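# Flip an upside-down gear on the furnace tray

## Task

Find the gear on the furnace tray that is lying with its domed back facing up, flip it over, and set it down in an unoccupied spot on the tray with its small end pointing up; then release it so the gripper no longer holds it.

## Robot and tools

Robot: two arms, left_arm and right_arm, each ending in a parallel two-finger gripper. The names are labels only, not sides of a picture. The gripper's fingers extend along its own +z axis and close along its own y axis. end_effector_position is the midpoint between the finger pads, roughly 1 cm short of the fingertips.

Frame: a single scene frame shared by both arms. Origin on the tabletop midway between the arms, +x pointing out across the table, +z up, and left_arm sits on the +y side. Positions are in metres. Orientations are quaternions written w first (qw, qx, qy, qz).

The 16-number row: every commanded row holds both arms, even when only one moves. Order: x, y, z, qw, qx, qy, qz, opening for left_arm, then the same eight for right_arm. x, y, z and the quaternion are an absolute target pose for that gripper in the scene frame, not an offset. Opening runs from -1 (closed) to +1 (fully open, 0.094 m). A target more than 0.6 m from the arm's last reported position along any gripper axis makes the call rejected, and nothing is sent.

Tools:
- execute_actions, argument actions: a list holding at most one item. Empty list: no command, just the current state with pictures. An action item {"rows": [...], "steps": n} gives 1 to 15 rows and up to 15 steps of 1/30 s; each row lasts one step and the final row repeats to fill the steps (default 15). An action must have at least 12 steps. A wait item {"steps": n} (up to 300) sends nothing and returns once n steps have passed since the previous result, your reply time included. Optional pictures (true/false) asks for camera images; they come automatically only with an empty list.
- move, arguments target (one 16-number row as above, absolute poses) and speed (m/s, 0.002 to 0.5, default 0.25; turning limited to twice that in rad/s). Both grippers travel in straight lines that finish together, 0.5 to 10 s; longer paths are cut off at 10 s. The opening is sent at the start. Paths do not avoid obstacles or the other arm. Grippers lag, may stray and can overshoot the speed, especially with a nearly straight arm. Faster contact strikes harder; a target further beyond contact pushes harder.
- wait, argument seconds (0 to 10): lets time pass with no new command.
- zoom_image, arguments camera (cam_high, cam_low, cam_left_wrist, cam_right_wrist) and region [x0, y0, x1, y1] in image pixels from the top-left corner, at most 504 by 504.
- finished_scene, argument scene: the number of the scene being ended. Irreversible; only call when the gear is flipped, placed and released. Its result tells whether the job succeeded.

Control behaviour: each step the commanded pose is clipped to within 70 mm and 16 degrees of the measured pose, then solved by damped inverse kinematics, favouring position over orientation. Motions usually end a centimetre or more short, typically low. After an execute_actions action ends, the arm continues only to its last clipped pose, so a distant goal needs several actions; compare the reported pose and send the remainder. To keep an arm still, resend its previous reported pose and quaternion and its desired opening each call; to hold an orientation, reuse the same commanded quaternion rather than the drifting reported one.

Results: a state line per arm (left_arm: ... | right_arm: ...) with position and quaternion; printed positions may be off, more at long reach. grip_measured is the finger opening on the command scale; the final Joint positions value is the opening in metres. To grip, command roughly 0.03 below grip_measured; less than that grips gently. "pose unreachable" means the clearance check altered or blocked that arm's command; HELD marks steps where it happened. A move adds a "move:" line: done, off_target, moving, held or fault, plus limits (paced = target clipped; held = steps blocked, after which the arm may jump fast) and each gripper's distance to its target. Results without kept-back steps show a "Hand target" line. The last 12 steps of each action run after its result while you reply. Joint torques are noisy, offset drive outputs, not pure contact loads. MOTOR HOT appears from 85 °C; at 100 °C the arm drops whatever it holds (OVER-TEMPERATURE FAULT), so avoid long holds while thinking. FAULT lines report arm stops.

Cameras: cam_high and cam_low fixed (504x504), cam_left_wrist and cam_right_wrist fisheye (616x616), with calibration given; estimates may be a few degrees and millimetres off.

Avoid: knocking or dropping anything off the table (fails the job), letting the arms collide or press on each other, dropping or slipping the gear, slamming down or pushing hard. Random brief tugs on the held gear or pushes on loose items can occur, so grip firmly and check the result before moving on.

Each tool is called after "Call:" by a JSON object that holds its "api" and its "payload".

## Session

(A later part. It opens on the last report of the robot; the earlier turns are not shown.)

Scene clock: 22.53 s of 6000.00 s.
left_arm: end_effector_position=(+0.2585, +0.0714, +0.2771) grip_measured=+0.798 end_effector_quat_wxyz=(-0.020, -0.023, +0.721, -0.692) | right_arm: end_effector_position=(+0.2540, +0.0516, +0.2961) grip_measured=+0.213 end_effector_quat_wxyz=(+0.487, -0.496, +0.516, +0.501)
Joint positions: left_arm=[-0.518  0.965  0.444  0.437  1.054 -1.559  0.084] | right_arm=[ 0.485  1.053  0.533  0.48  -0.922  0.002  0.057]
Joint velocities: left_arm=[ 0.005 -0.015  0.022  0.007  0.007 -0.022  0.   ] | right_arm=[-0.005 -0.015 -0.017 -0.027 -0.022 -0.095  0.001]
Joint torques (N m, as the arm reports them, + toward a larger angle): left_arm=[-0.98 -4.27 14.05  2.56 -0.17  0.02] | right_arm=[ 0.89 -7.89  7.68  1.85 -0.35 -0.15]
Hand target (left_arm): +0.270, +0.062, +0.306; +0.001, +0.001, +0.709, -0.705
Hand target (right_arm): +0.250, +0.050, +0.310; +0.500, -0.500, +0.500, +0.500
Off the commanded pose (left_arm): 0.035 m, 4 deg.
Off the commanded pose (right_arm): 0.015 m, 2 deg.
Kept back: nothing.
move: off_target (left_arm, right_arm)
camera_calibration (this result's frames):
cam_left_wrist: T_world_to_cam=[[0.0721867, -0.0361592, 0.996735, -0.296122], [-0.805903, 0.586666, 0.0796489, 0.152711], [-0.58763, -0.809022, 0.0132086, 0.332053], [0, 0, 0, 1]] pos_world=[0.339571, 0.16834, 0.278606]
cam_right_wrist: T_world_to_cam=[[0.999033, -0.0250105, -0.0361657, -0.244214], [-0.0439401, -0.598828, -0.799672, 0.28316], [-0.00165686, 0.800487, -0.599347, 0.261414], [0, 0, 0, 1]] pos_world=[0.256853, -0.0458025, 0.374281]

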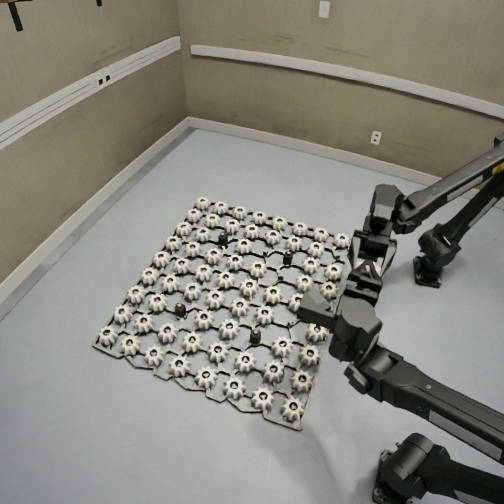

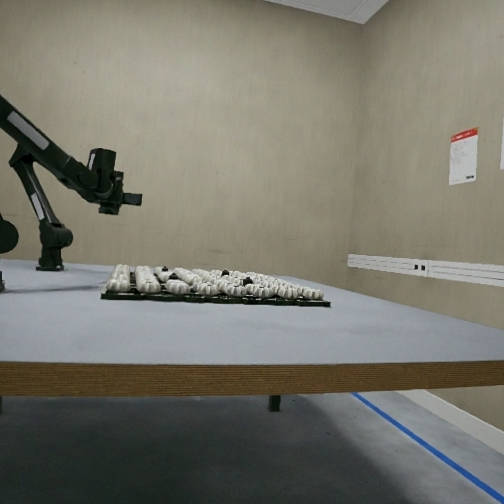

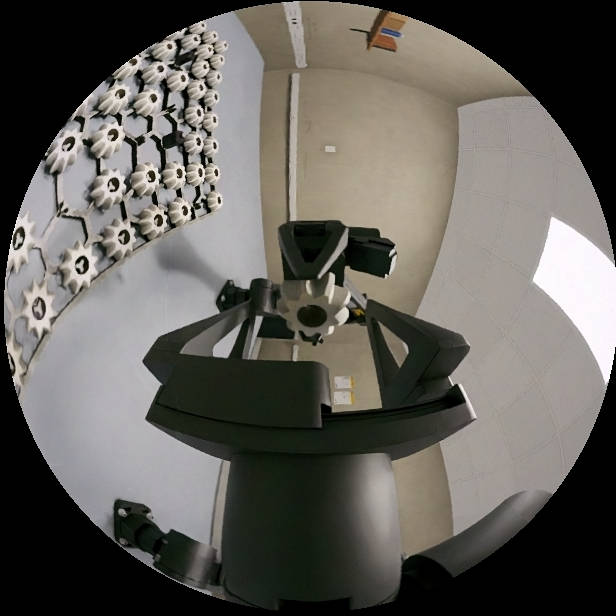

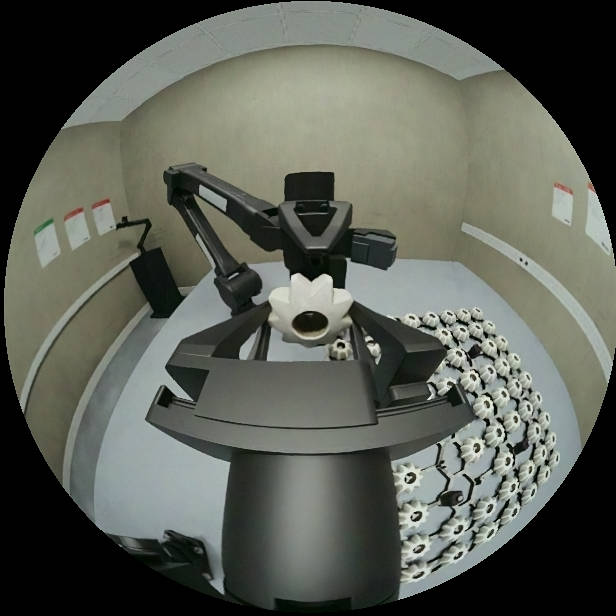

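Call:
{"api": "move", "payload": {"target": [0.268,0.047,0.311,0,0,0.707,-0.707,0.6,0.25,0.05,0.31,0.5,-0.5,0.5,0.5,0.15], "speed": 0.03}}

Call:
{"api": "move", "payload": {"target": [0.268,0.047,0.311,0,0,0.707,-0.707,0.1,0.25,0.05,0.31,0.5,-0.5,0.5,0.5,0.15], "speed": 0.03}}

Scene clock: 24.90 s of 6000.00 s.
left_arm: end_effector_position=(+0.2572, +0.0588, +0.2810) grip_measured=+0.601 end_effector_quat_wxyz=(-0.017, -0.020, +0.721, -0.693) | right_arm: end_effector_position=(+0.2540, +0.0516, +0.2961) grip_measured=+0.213 end_effector_quat_wxyz=(+0.487, -0.496, +0.516, +0.501)
Joint positions: left_arm=[-0.561  0.977  0.46   0.441  1.01  -1.559  0.075] | right_arm=[ 0.485  1.053  0.533  0.48  -0.922  0.002  0.057]
Joint velocities: left_arm=[ 0.015  0.024  0.012  0.017 -0.022  0.007  0.   ] | right_arm=[-0.005 -0.005 -0.007 -0.002 -0.095 -0.037  0.   ]
Joint torques (N m, as the arm reports them, + toward a larger angle): left_arm=[-0.96 -4.32 13.96  2.59 -0.2  -0.04] | right_arm=[ 1.01 -7.83  7.65  1.81 -0.37 -0.15]
Hand target (left_arm): +0.268, +0.049, +0.310; +0.001, +0.000, +0.708, -0.706
Hand target (right_arm): +0.250, +0.050, +0.310; +0.500, -0.500, +0.500, +0.500
Off the commanded pose (left_arm): 0.034 m, 4 deg.
Off the commanded pose (right_arm): 0.015 m, 2 deg.
Kept back: nothing.
move: off_target (left_arm, right_arm)
camera_calibration (this result's frames):
cam_left_wrist: T_world_to_cam=[[0.0638941, -0.035226, 0.997335, -0.29853], [-0.807127, 0.585921, 0.0724033, 0.161196], [-0.58691, -0.809602, 0.00900501, 0.322066], [0, 0, 0, 1]] pos_world=[0.338204, 0.155781, 0.283163]
cam_right_wrist: T_world_to_cam=[[0.999033, -0.0250105, -0.0361657, -0.244214], [-0.0439401, -0.598828, -0.799672, 0.28316], [-0.00165686, 0.800487, -0.599347, 0.261414], [0, 0, 0, 1]] pos_world=[0.256853, -0.0458025, 0.374281]

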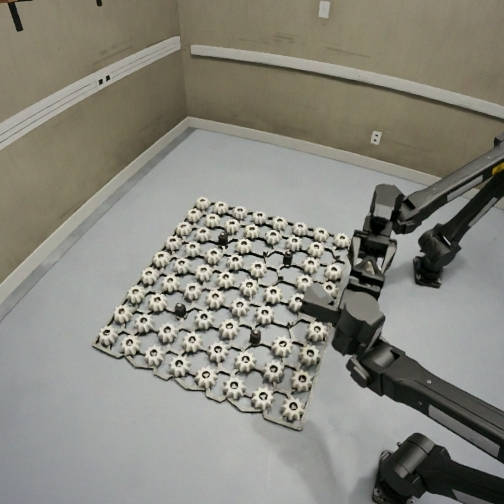

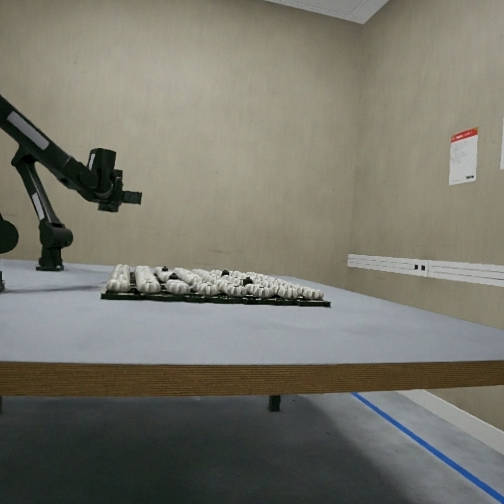

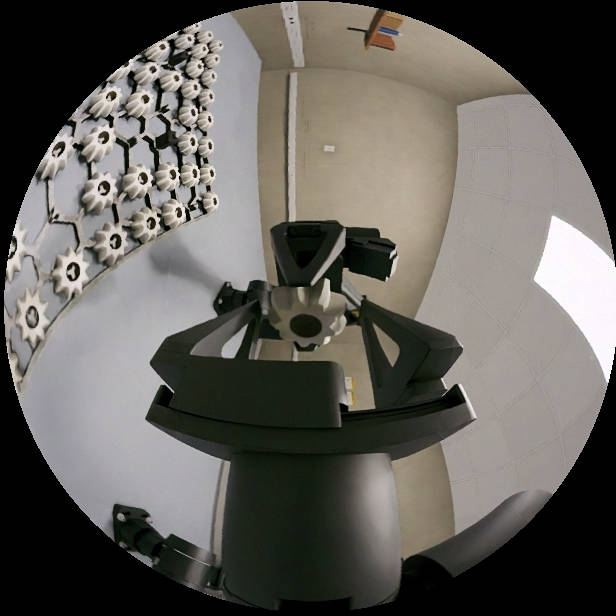

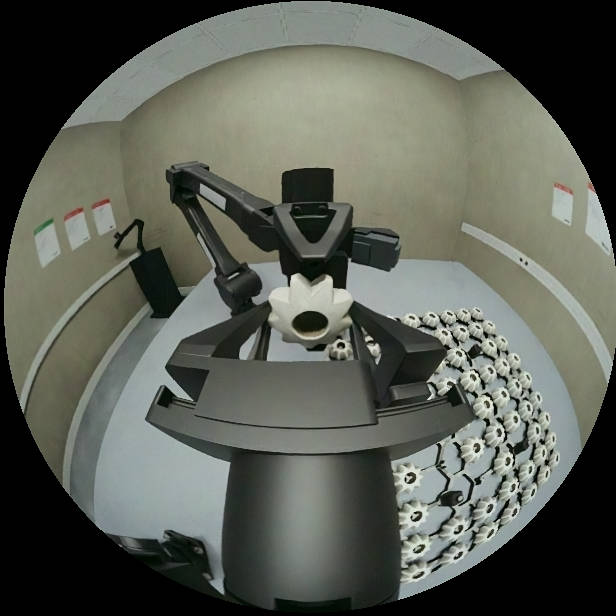

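Scene clock: 26.27 s of 6000.00 s.
left_arm: end_effector_position=(+0.2571, +0.0586, +0.2791) grip_measured=+0.170 end_effector_quat_wxyz=(-0.019, -0.021, +0.722, -0.692) | right_arm: end_effector_position=(+0.2536, +0.0516, +0.2966) grip_measured=+0.213 end_effector_quat_wxyz=(+0.487, -0.496, +0.515, +0.501)
Joint positions: left_arm=[-0.562  0.98   0.458  0.441  1.009 -1.559  0.055] | right_arm=[ 0.485  1.052  0.533  0.481 -0.924  0.002  0.057]
Joint velocities: left_arm=[ 0.005 -0.015  0.017 -0.007  0.007 -0.007  0.001] | right_arm=[-0.015 -0.015 -0.002 -0.007 -0.022  0.051  0.001]
Joint torques (N m, as the arm reports them, + toward a larger angle): left_arm=[-0.94 -4.75 13.95  2.71 -0.18 -0.07] | right_arm=[ 0.86 -7.89  7.56  1.84 -0.28 -0.17]
Hand target (left_arm): +0.267, +0.049, +0.310; -0.000, +0.000, +0.708, -0.707
Hand target (right_arm): +0.250, +0.050, +0.310; +0.500, -0.500, +0.500, +0.500
Off the commanded pose (left_arm): 0.036 m, 4 deg.
Off the commanded pose (right_arm): 0.014 m, 2 deg.
Kept back: nothing.
move: off_target (left_arm, right_arm)
camera_calibration (this result's frames):
cam_left_wrist: T_world_to_cam=[[0.0676811, -0.0378931, 0.996987, -0.297324], [-0.806609, 0.586045, 0.0770314, 0.159872], [-0.587198, -0.809392, 0.00909921, 0.321873], [0, 0, 0, 1]] pos_world=[0.338081, 0.155563, 0.281184]
cam_right_wrist: T_world_to_cam=[[0.99912, -0.0230716, -0.0350137, -0.24424], [-0.0418583, -0.59813, -0.800305, 0.283072], [-0.00247838, 0.801067, -0.598569, 0.261679], [0, 0, 0, 1]] pos_world=[0.256523, -0.045944, 0.374626]

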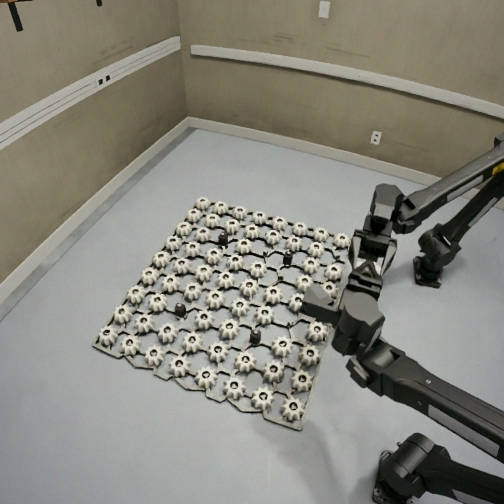

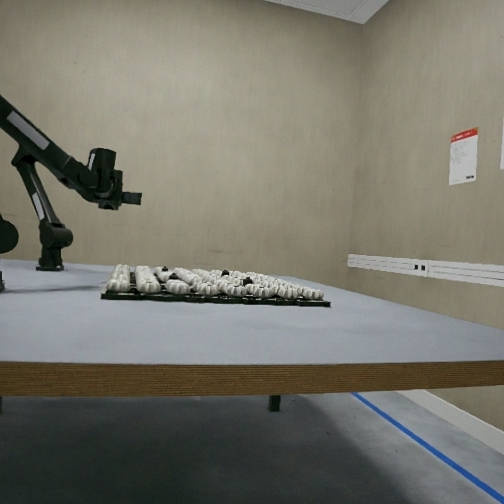

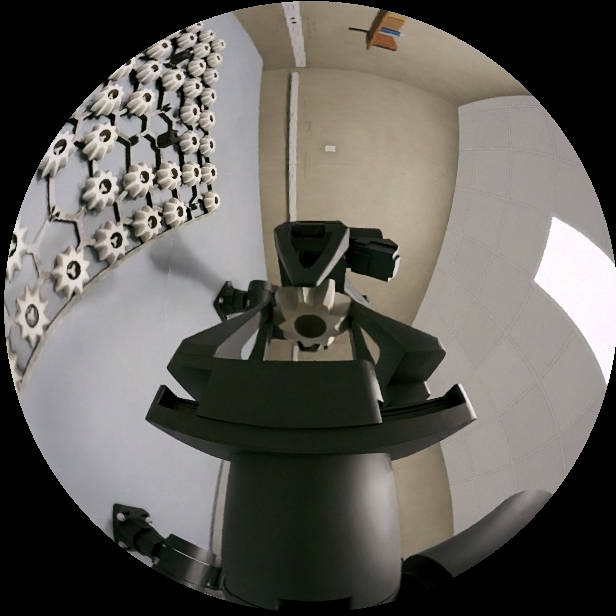

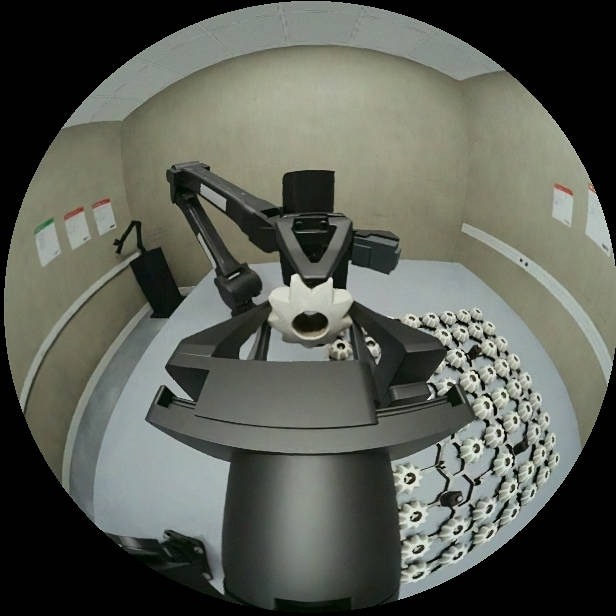

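Call:
{"api": "move", "payload": {"target": [0.268,0.047,0.311,0,0,0.707,-0.707,0.12,0.25,0.05,0.31,0.5,-0.5,0.5,0.5,0.7]}}

Call:
{"api": "move", "payload": {"target": [0.268,0.047,0.311,0,0,0.707,-0.707,0.12,0.25,-0.06,0.3,0.5,-0.5,0.5,0.5,0.7], "speed": 0.12}}

Call:
{"api": "move", "payload": {"target": [0.40,0.08,0.2,0,0,1,0,0.12,0.25,-0.06,0.3,0.5,-0.5,0.5,0.5,0.7]}}

Call:
{"api": "move", "payload": {"target": [0.385,0.09,0.11,0,0,1,0,0.12,0.25,-0.06,0.3,0.5,-0.5,0.5,0.5,0.7], "speed": 0.1}}

Scene clock: 27.50 s of 6000.00 s.
left_arm: end_effector_position=(+0.2582, +0.0580, +0.2764) grip_measured=+0.170 end_effector_quat_wxyz=(-0.021, -0.024, +0.723, -0.690) | right_arm: end_effector_position=(+0.2525, +0.0507, +0.2997) grip_measured=+0.698 end_effector_quat_wxyz=(+0.490, -0.497, +0.512, +0.501)
Joint positions: left_arm=[-0.562  0.988  0.458  0.441  1.008 -1.559  0.055] | right_arm=[ 0.485  1.044  0.533  0.481 -0.924  0.002  0.08 ]
Joint velocities: left_arm=[-0.024 -0.024 -0.002 -0.002 -0.007 -0.007  0.001] | right_arm=[-0.015 -0.015  0.017 -0.012  0.022  0.007 -0.001]
Joint torques (N m, as the arm reports them, + toward a larger angle): left_arm=[-0.76 -5.98 13.92  2.7  -0.14 -0.07] | right_arm=[ 0.95 -6.8   7.78  1.71 -0.28 -0.16]
Hand target (left_arm): +0.267, +0.049, +0.310; -0.000, +0.000, +0.707, -0.707
Hand target (right_arm): +0.250, +0.050, +0.310; +0.500, -0.500, +0.500, +0.500
Off the commanded pose (left_arm): 0.038 m, 5 deg.
Off the commanded pose (right_arm): 0.011 m, 2 deg.
Kept back: nothing.
move: off_target (left_arm, right_arm)
camera_calibration (this result's frames):
cam_left_wrist: T_world_to_cam=[[0.0744529, -0.0421177, 0.996335, -0.296004], [-0.806506, 0.585084, 0.0850007, 0.159189], [-0.586519, -0.809879, 0.00959297, 0.321775], [0, 0, 0, 1]] pos_world=[0.339152, 0.154993, 0.278301]
cam_right_wrist: T_world_to_cam=[[0.999333, -0.022912, -0.0284183, -0.245062], [-0.0364722, -0.594094, -0.803568, 0.284484], [0.00152822, 0.804069, -0.594534, 0.261886], [0, 0, 0, 1]] pos_world=[0.254874, -0.0471791, 0.377339]

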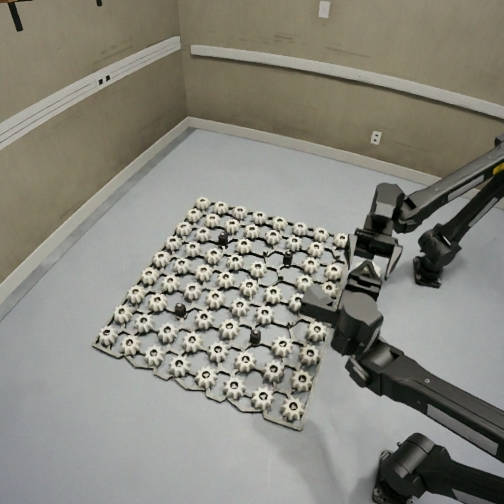

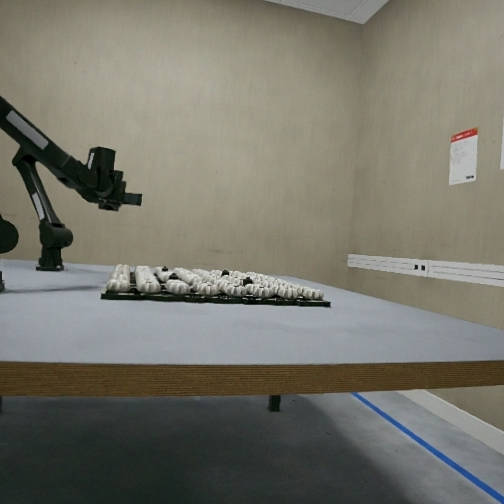

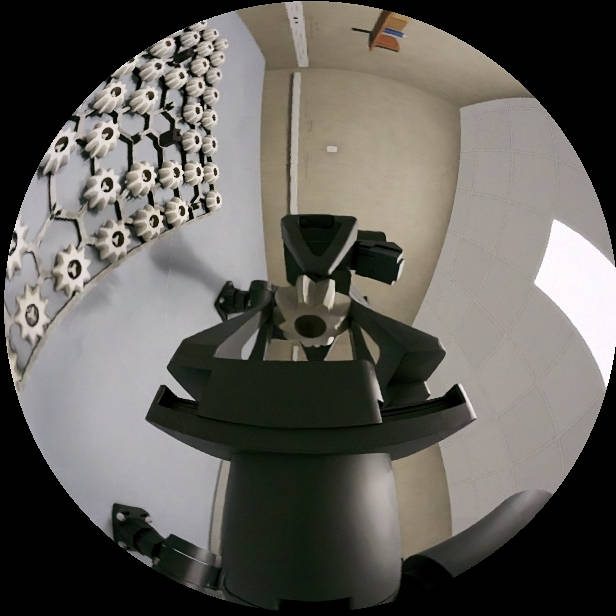

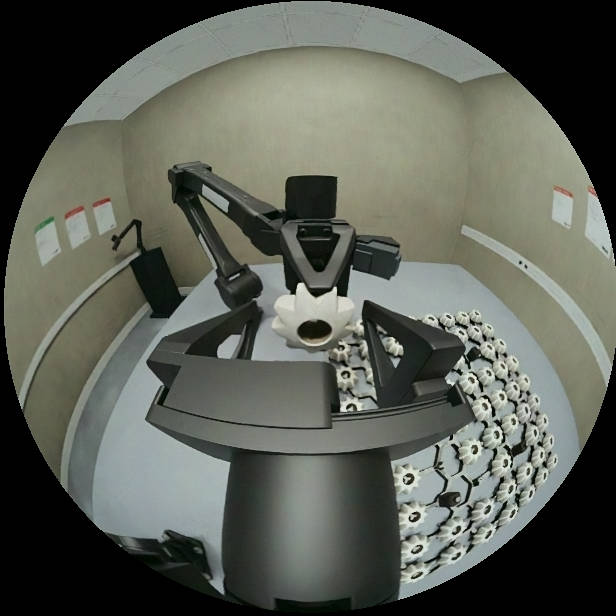

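Scene clock: 28.80 s of 6000.00 s.
left_arm: end_effector_position=(+0.2582, +0.0580, +0.2764) grip_measured=+0.170 end_effector_quat_wxyz=(-0.021, -0.024, +0.723, -0.690) | right_arm: end_effector_position=(+0.2509, -0.0561, +0.3028) grip_measured=+0.698 end_effector_quat_wxyz=(+0.500, -0.503, +0.497, +0.501)
Joint positions: left_arm=[-0.562  0.988  0.458  0.441  1.008 -1.559  0.055] | right_arm=[ 0.133  0.866  0.432  0.441 -1.287  0.001  0.08 ]
Joint velocities: left_arm=[-0.005 -0.015  0.007 -0.012 -0.007 -0.022 -0.003] | right_arm=[-0.005 -0.005  0.002 -0.007 -0.022 -0.051  0.001]
Joint torques (N m, as the arm reports them, + toward a larger angle): left_arm=[-0.95 -5.72 13.96  2.72 -0.14 -0.08] | right_arm=[-0.22 -3.87  6.65  0.7  -0.29 -0.24]
Hand target (left_arm): +0.267, +0.049, +0.310; +0.000, +0.000, +0.707, -0.707
Hand target (right_arm): +0.249, -0.060, +0.299; +0.500, -0.501, +0.500, +0.499
Off the commanded pose (left_arm): 0.038 m, 5 deg.
Off the commanded pose (right_arm): 0.005 m, 1 deg.
Kept back: nothing.
move: off_target (left_arm)
camera_calibration (this result's frames):
cam_left_wrist: T_world_to_cam=[[0.0744529, -0.0421177, 0.996335, -0.296004], [-0.806506, 0.585084, 0.0850007, 0.159189], [-0.586519, -0.809879, 0.00959297, 0.321775], [0, 0, 0, 1]] pos_world=[0.339152, 0.154993, 0.278301]
cam_right_wrist: T_world_to_cam=[[0.999936, -0.0111687, 0.00155171, -0.254405], [-0.00519396, -0.578357, -0.815767, 0.220137], [0.0100085, 0.815707, -0.578378, 0.343266], [0, 0, 0, 1]] pos_world=[0.252096, -0.155528, 0.378513]

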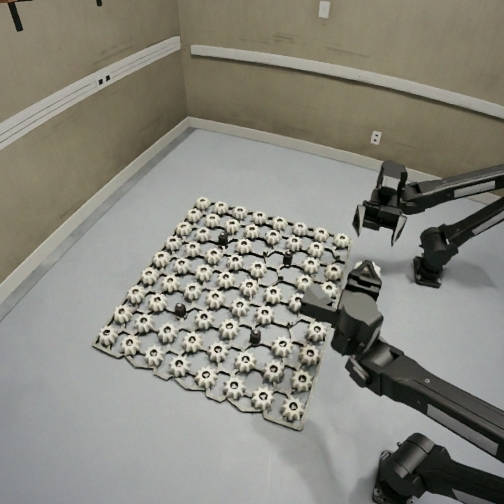

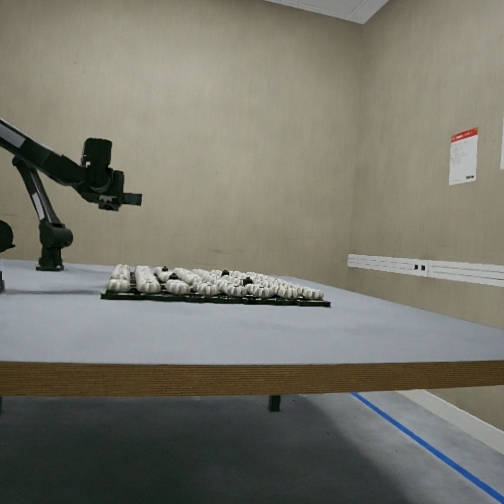

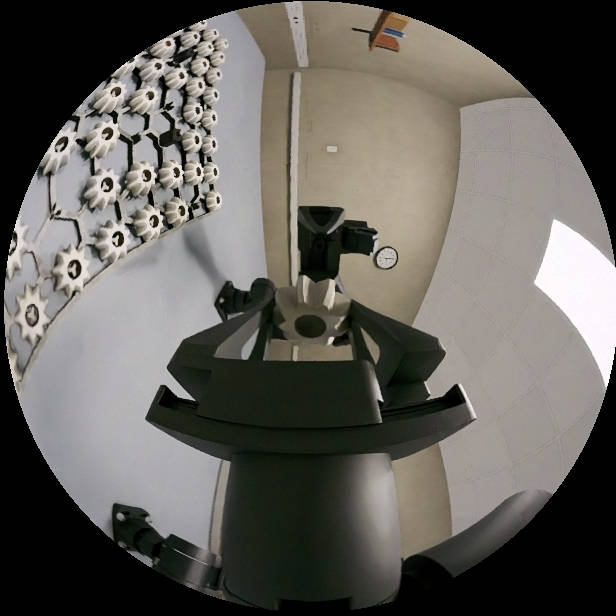

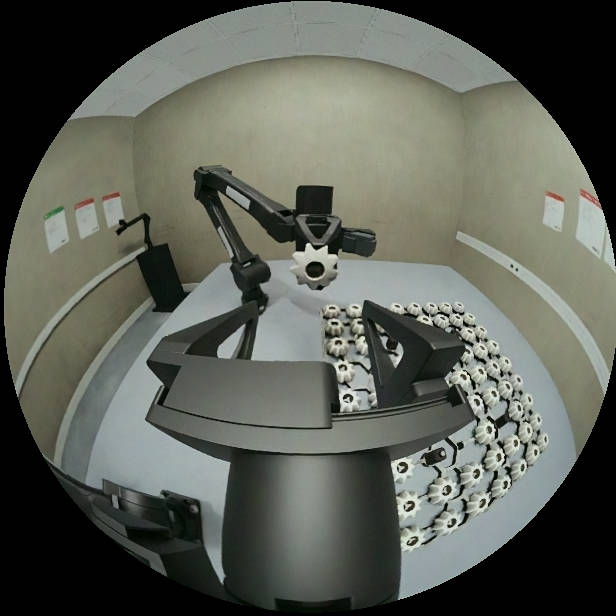

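Scene clock: 32.27 s of 6000.00 s.
left_arm: end_effector_position=(+0.3783, +0.1017, +0.1791) grip_measured=+0.169 end_effector_quat_wxyz=(-0.020, -0.006, +1.000, +0.012) | right_arm: end_effector_position=(+0.2506, -0.0561, +0.3028) grip_measured=+0.698 end_effector_quat_wxyz=(+0.499, -0.503, +0.496, +0.502)
Joint positions: left_arm=[-0.66   1.558  1.332 -1.391  0.006 -0.667  0.055] | right_arm=[ 0.133  0.866  0.432  0.441 -1.288  0.001  0.08 ]
Joint velocities: left_arm=[-0.005  0.005 -0.012  0.012  0.022  0.007  0.   ] | right_arm=[-0.005 -0.015 -0.002  0.007  0.066 -0.007 -0.   ]
Joint torques (N m, as the arm reports them, + toward a larger angle): left_arm=[ -0.7  -16.43  14.9   -0.62  -0.25  -0.09] | right_arm=[-0.24 -3.4   6.72  0.98 -0.29 -0.13]
Hand target (left_arm): +0.393, +0.087, +0.203; +0.001, -0.004, +1.000, -0.001
Hand target (right_arm): +0.250, -0.060, +0.300; +0.500, -0.500, +0.500, +0.500
Off the commanded pose (left_arm): 0.037 m, 3 deg.
Off the commanded pose (right_arm): 0.005 m, 1 deg.
Kept back: nothing.
move: off_target (left_arm)
camera_calibration (this result's frames):
cam_left_wrist: T_world_to_cam=[[0.0225597, -0.999558, -0.0193618, 0.0927004], [-0.782757, -0.0297076, 0.621618, 0.196191], [-0.621918, 0.00113211, -0.783081, 0.501437], [0, 0, 0, 1]] pos_world=[0.463331, 0.0979201, 0.272505]
cam_right_wrist: T_world_to_cam=[[0.999952, -0.00964285, 0.00155443, -0.254062], [-0.0043093, -0.578371, -0.815762, 0.219909], [0.00876531, 0.815717, -0.578385, 0.343583], [0, 0, 0, 1]] pos_world=[0.251985, -0.155527, 0.378512]

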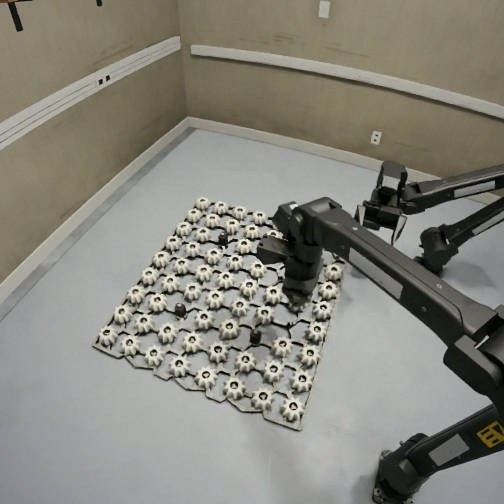

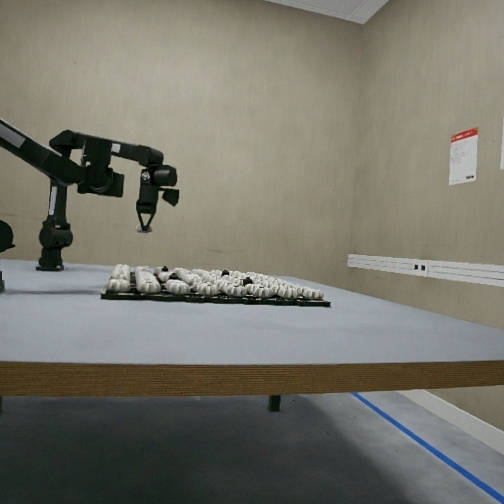

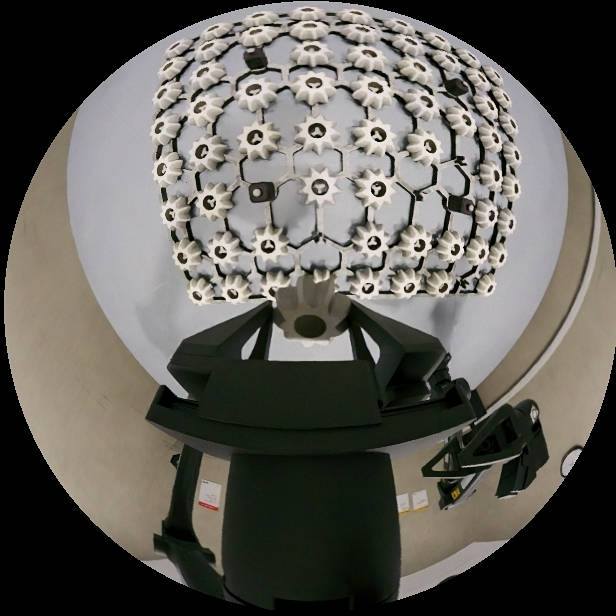

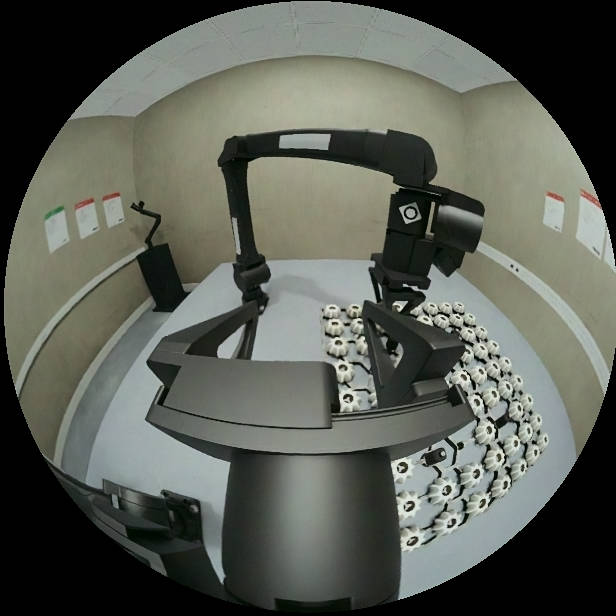

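Scene clock: 33.37 s of 6000.00 s.
left_arm: end_effector_position=(+0.3817, +0.0966, +0.1149) grip_measured=+0.169 end_effector_quat_wxyz=(-0.005, -0.003, +1.000, +0.001) | right_arm: end_effector_position=(+0.2506, -0.0561, +0.3028) grip_measured=+0.698 end_effector_quat_wxyz=(+0.499, -0.503, +0.496, +0.502)
Joint positions: left_arm=[-0.665  1.601  1.208 -1.187  0.004 -0.667  0.055] | right_arm=[ 0.133  0.866  0.432  0.441 -1.288  0.001  0.08 ]
Joint velocities: left_arm=[ 0.015 -0.005 -0.012 -0.007  0.051 -0.022 -0.001] | right_arm=[-0.005 -0.005  0.012 -0.007  0.007 -0.037  0.001]
Joint torques (N m, as the arm reports them, + toward a larger angle): left_arm=[ -0.87 -16.72   8.57   0.94  -0.25  -0.08] | right_arm=[-0.03 -3.29  6.79  0.98 -0.27 -0.15]
Hand target (left_arm): +0.383, +0.091, +0.110; -0.000, +0.000, +1.000, +0.000
Hand target (right_arm): +0.250, -0.060, +0.300; +0.500, -0.500, +0.500, +0.500
Off the commanded pose (left_arm): 0.009 m, 1 deg.
Off the commanded pose (right_arm): 0.005 m, 1 deg.
Kept back: nothing.
move: done
camera_calibration (this result's frames):
cam_left_wrist: T_world_to_cam=[[0.0178152, -0.999839, 0.00195874, 0.0856669], [-0.800744, -0.0130945, 0.598863, 0.246486], [-0.598741, -0.0122373, -0.800849, 0.447748], [0, 0, 0, 1]] pos_world=[0.463932, 0.09436, 0.210799]
cam_right_wrist: T_world_to_cam=[[0.999952, -0.00964285, 0.00155443, -0.254062], [-0.0043093, -0.578371, -0.815762, 0.219909], [0.00876531, 0.815717, -0.578385, 0.343583], [0, 0, 0, 1]] pos_world=[0.251985, -0.155527, 0.378512]

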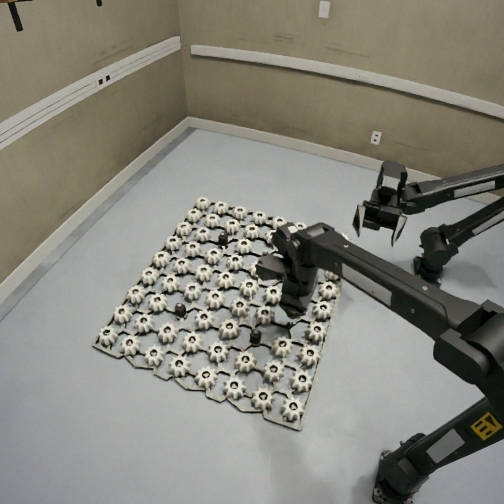

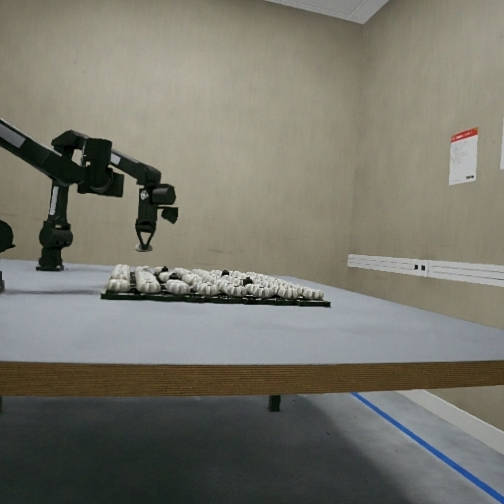

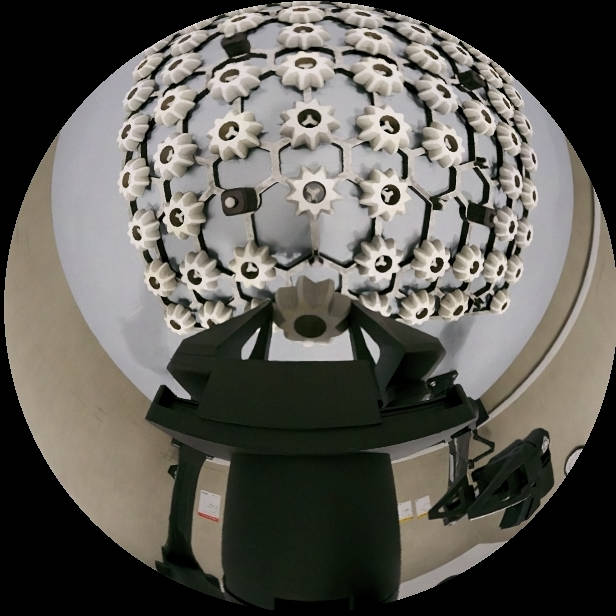

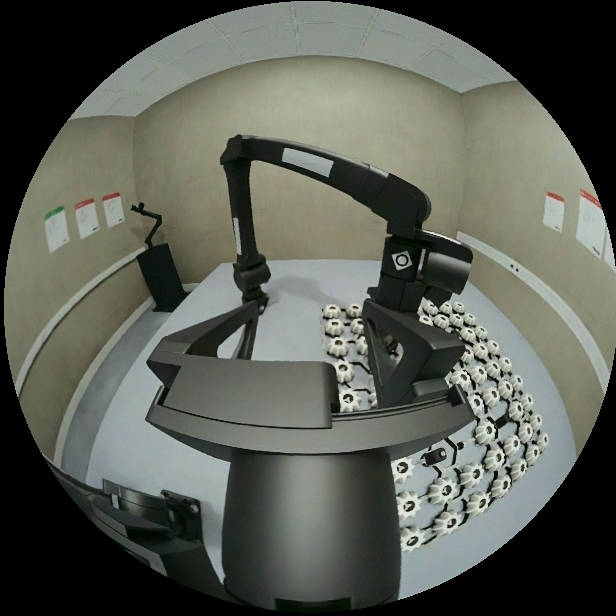

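Call:
{"api": "move", "payload": {"target": [0.391,0.084,0.05,0,0,1,0,0.12,0.25,-0.06,0.3,0.5,-0.5,0.5,0.5,0.7], "speed": 0.08}}

Scene clock: 35.43 s of 6000.00 s.
left_arm: end_effector_position=(+0.3896, +0.0900, +0.0573) grip_measured=+0.169 end_effector_quat_wxyz=(-0.003, -0.003, +1.000, +0.000) | right_arm: end_effector_position=(+0.2506, -0.0561, +0.3028) grip_measured=+0.698 end_effector_quat_wxyz=(+0.499, -0.503, +0.496, +0.502)
Joint positions: left_arm=[-0.666  1.692  1.156 -1.04   0.004 -0.667  0.055] | right_arm=[ 0.133  0.866  0.432  0.441 -1.288  0.001  0.08 ]
Joint velocities: left_arm=[ 0.005  0.005 -0.002  0.017 -0.066 -0.081 -0.   ] | right_arm=[-0.015 -0.005 -0.012  0.002  0.022 -0.051 -0.001]
Joint torques (N m, as the arm reports them, + toward a larger angle): left_arm=[ -1.17 -17.29   7.86   1.01  -0.25  -0.1 ] | right_arm=[-0.54 -3.5   6.81  1.01 -0.29 -0.15]
Hand target (left_arm): +0.390, +0.086, +0.050; +0.000, -0.000, +1.000, +0.000
Hand target (right_arm): +0.250, -0.060, +0.300; +0.500, -0.500, +0.500, +0.500
Off the commanded pose (left_arm): 0.010 m, 1 deg.
Off the commanded pose (right_arm): 0.005 m, 1 deg.
Kept back: nothing.
move: done
camera_calibration (this result's frames):
cam_left_wrist: T_world_to_cam=[[0.0170415, -0.999844, 0.00459295, 0.0792293], [-0.802732, -0.010943, 0.596239, 0.28789], [-0.596096, -0.0138477, -0.802794, 0.405521], [0, 0, 0, 1]] pos_world=[0.471478, 0.0879829, 0.153534]
cam_right_wrist: T_world_to_cam=[[0.999952, -0.00964285, 0.00155443, -0.254062], [-0.0043093, -0.578371, -0.815762, 0.219909], [0.00876531, 0.815717, -0.578385, 0.343583], [0, 0, 0, 1]] pos_world=[0.251985, -0.155527, 0.378512]

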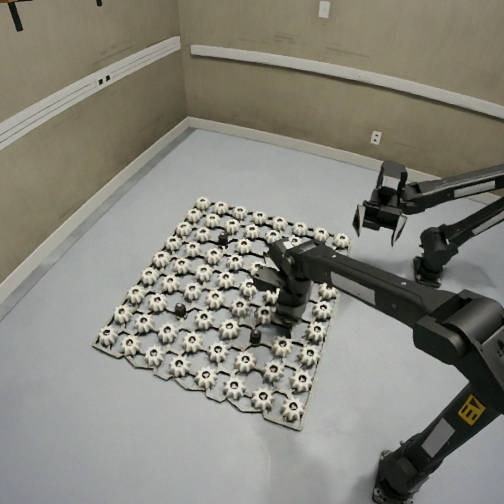

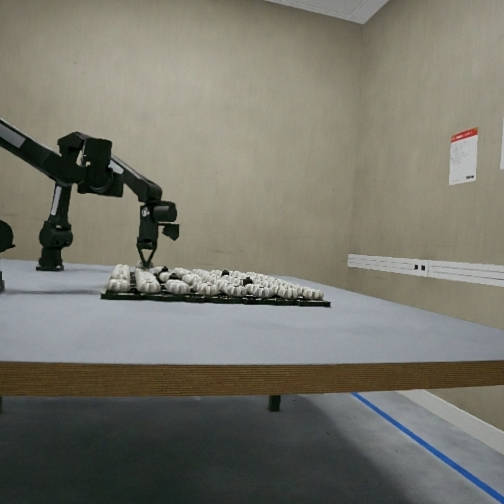

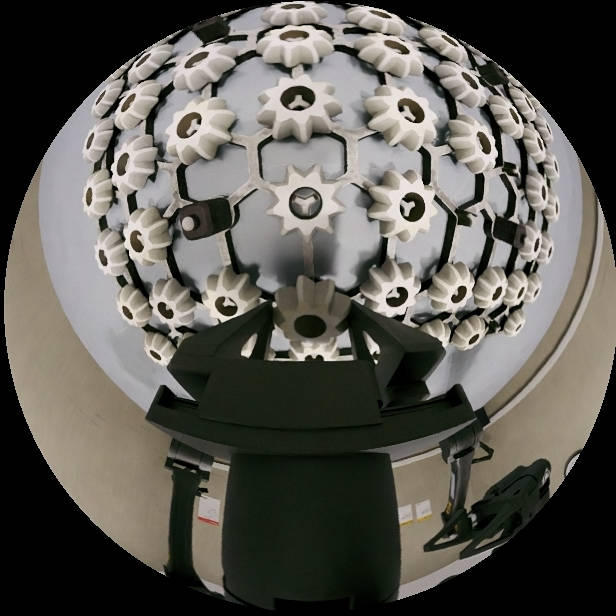

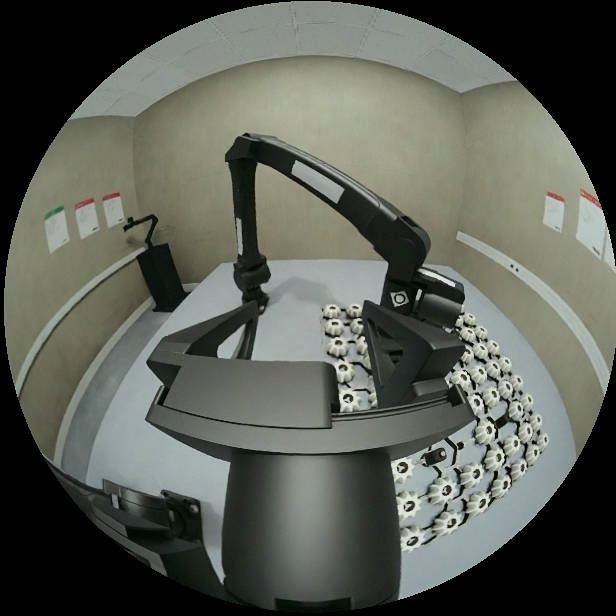

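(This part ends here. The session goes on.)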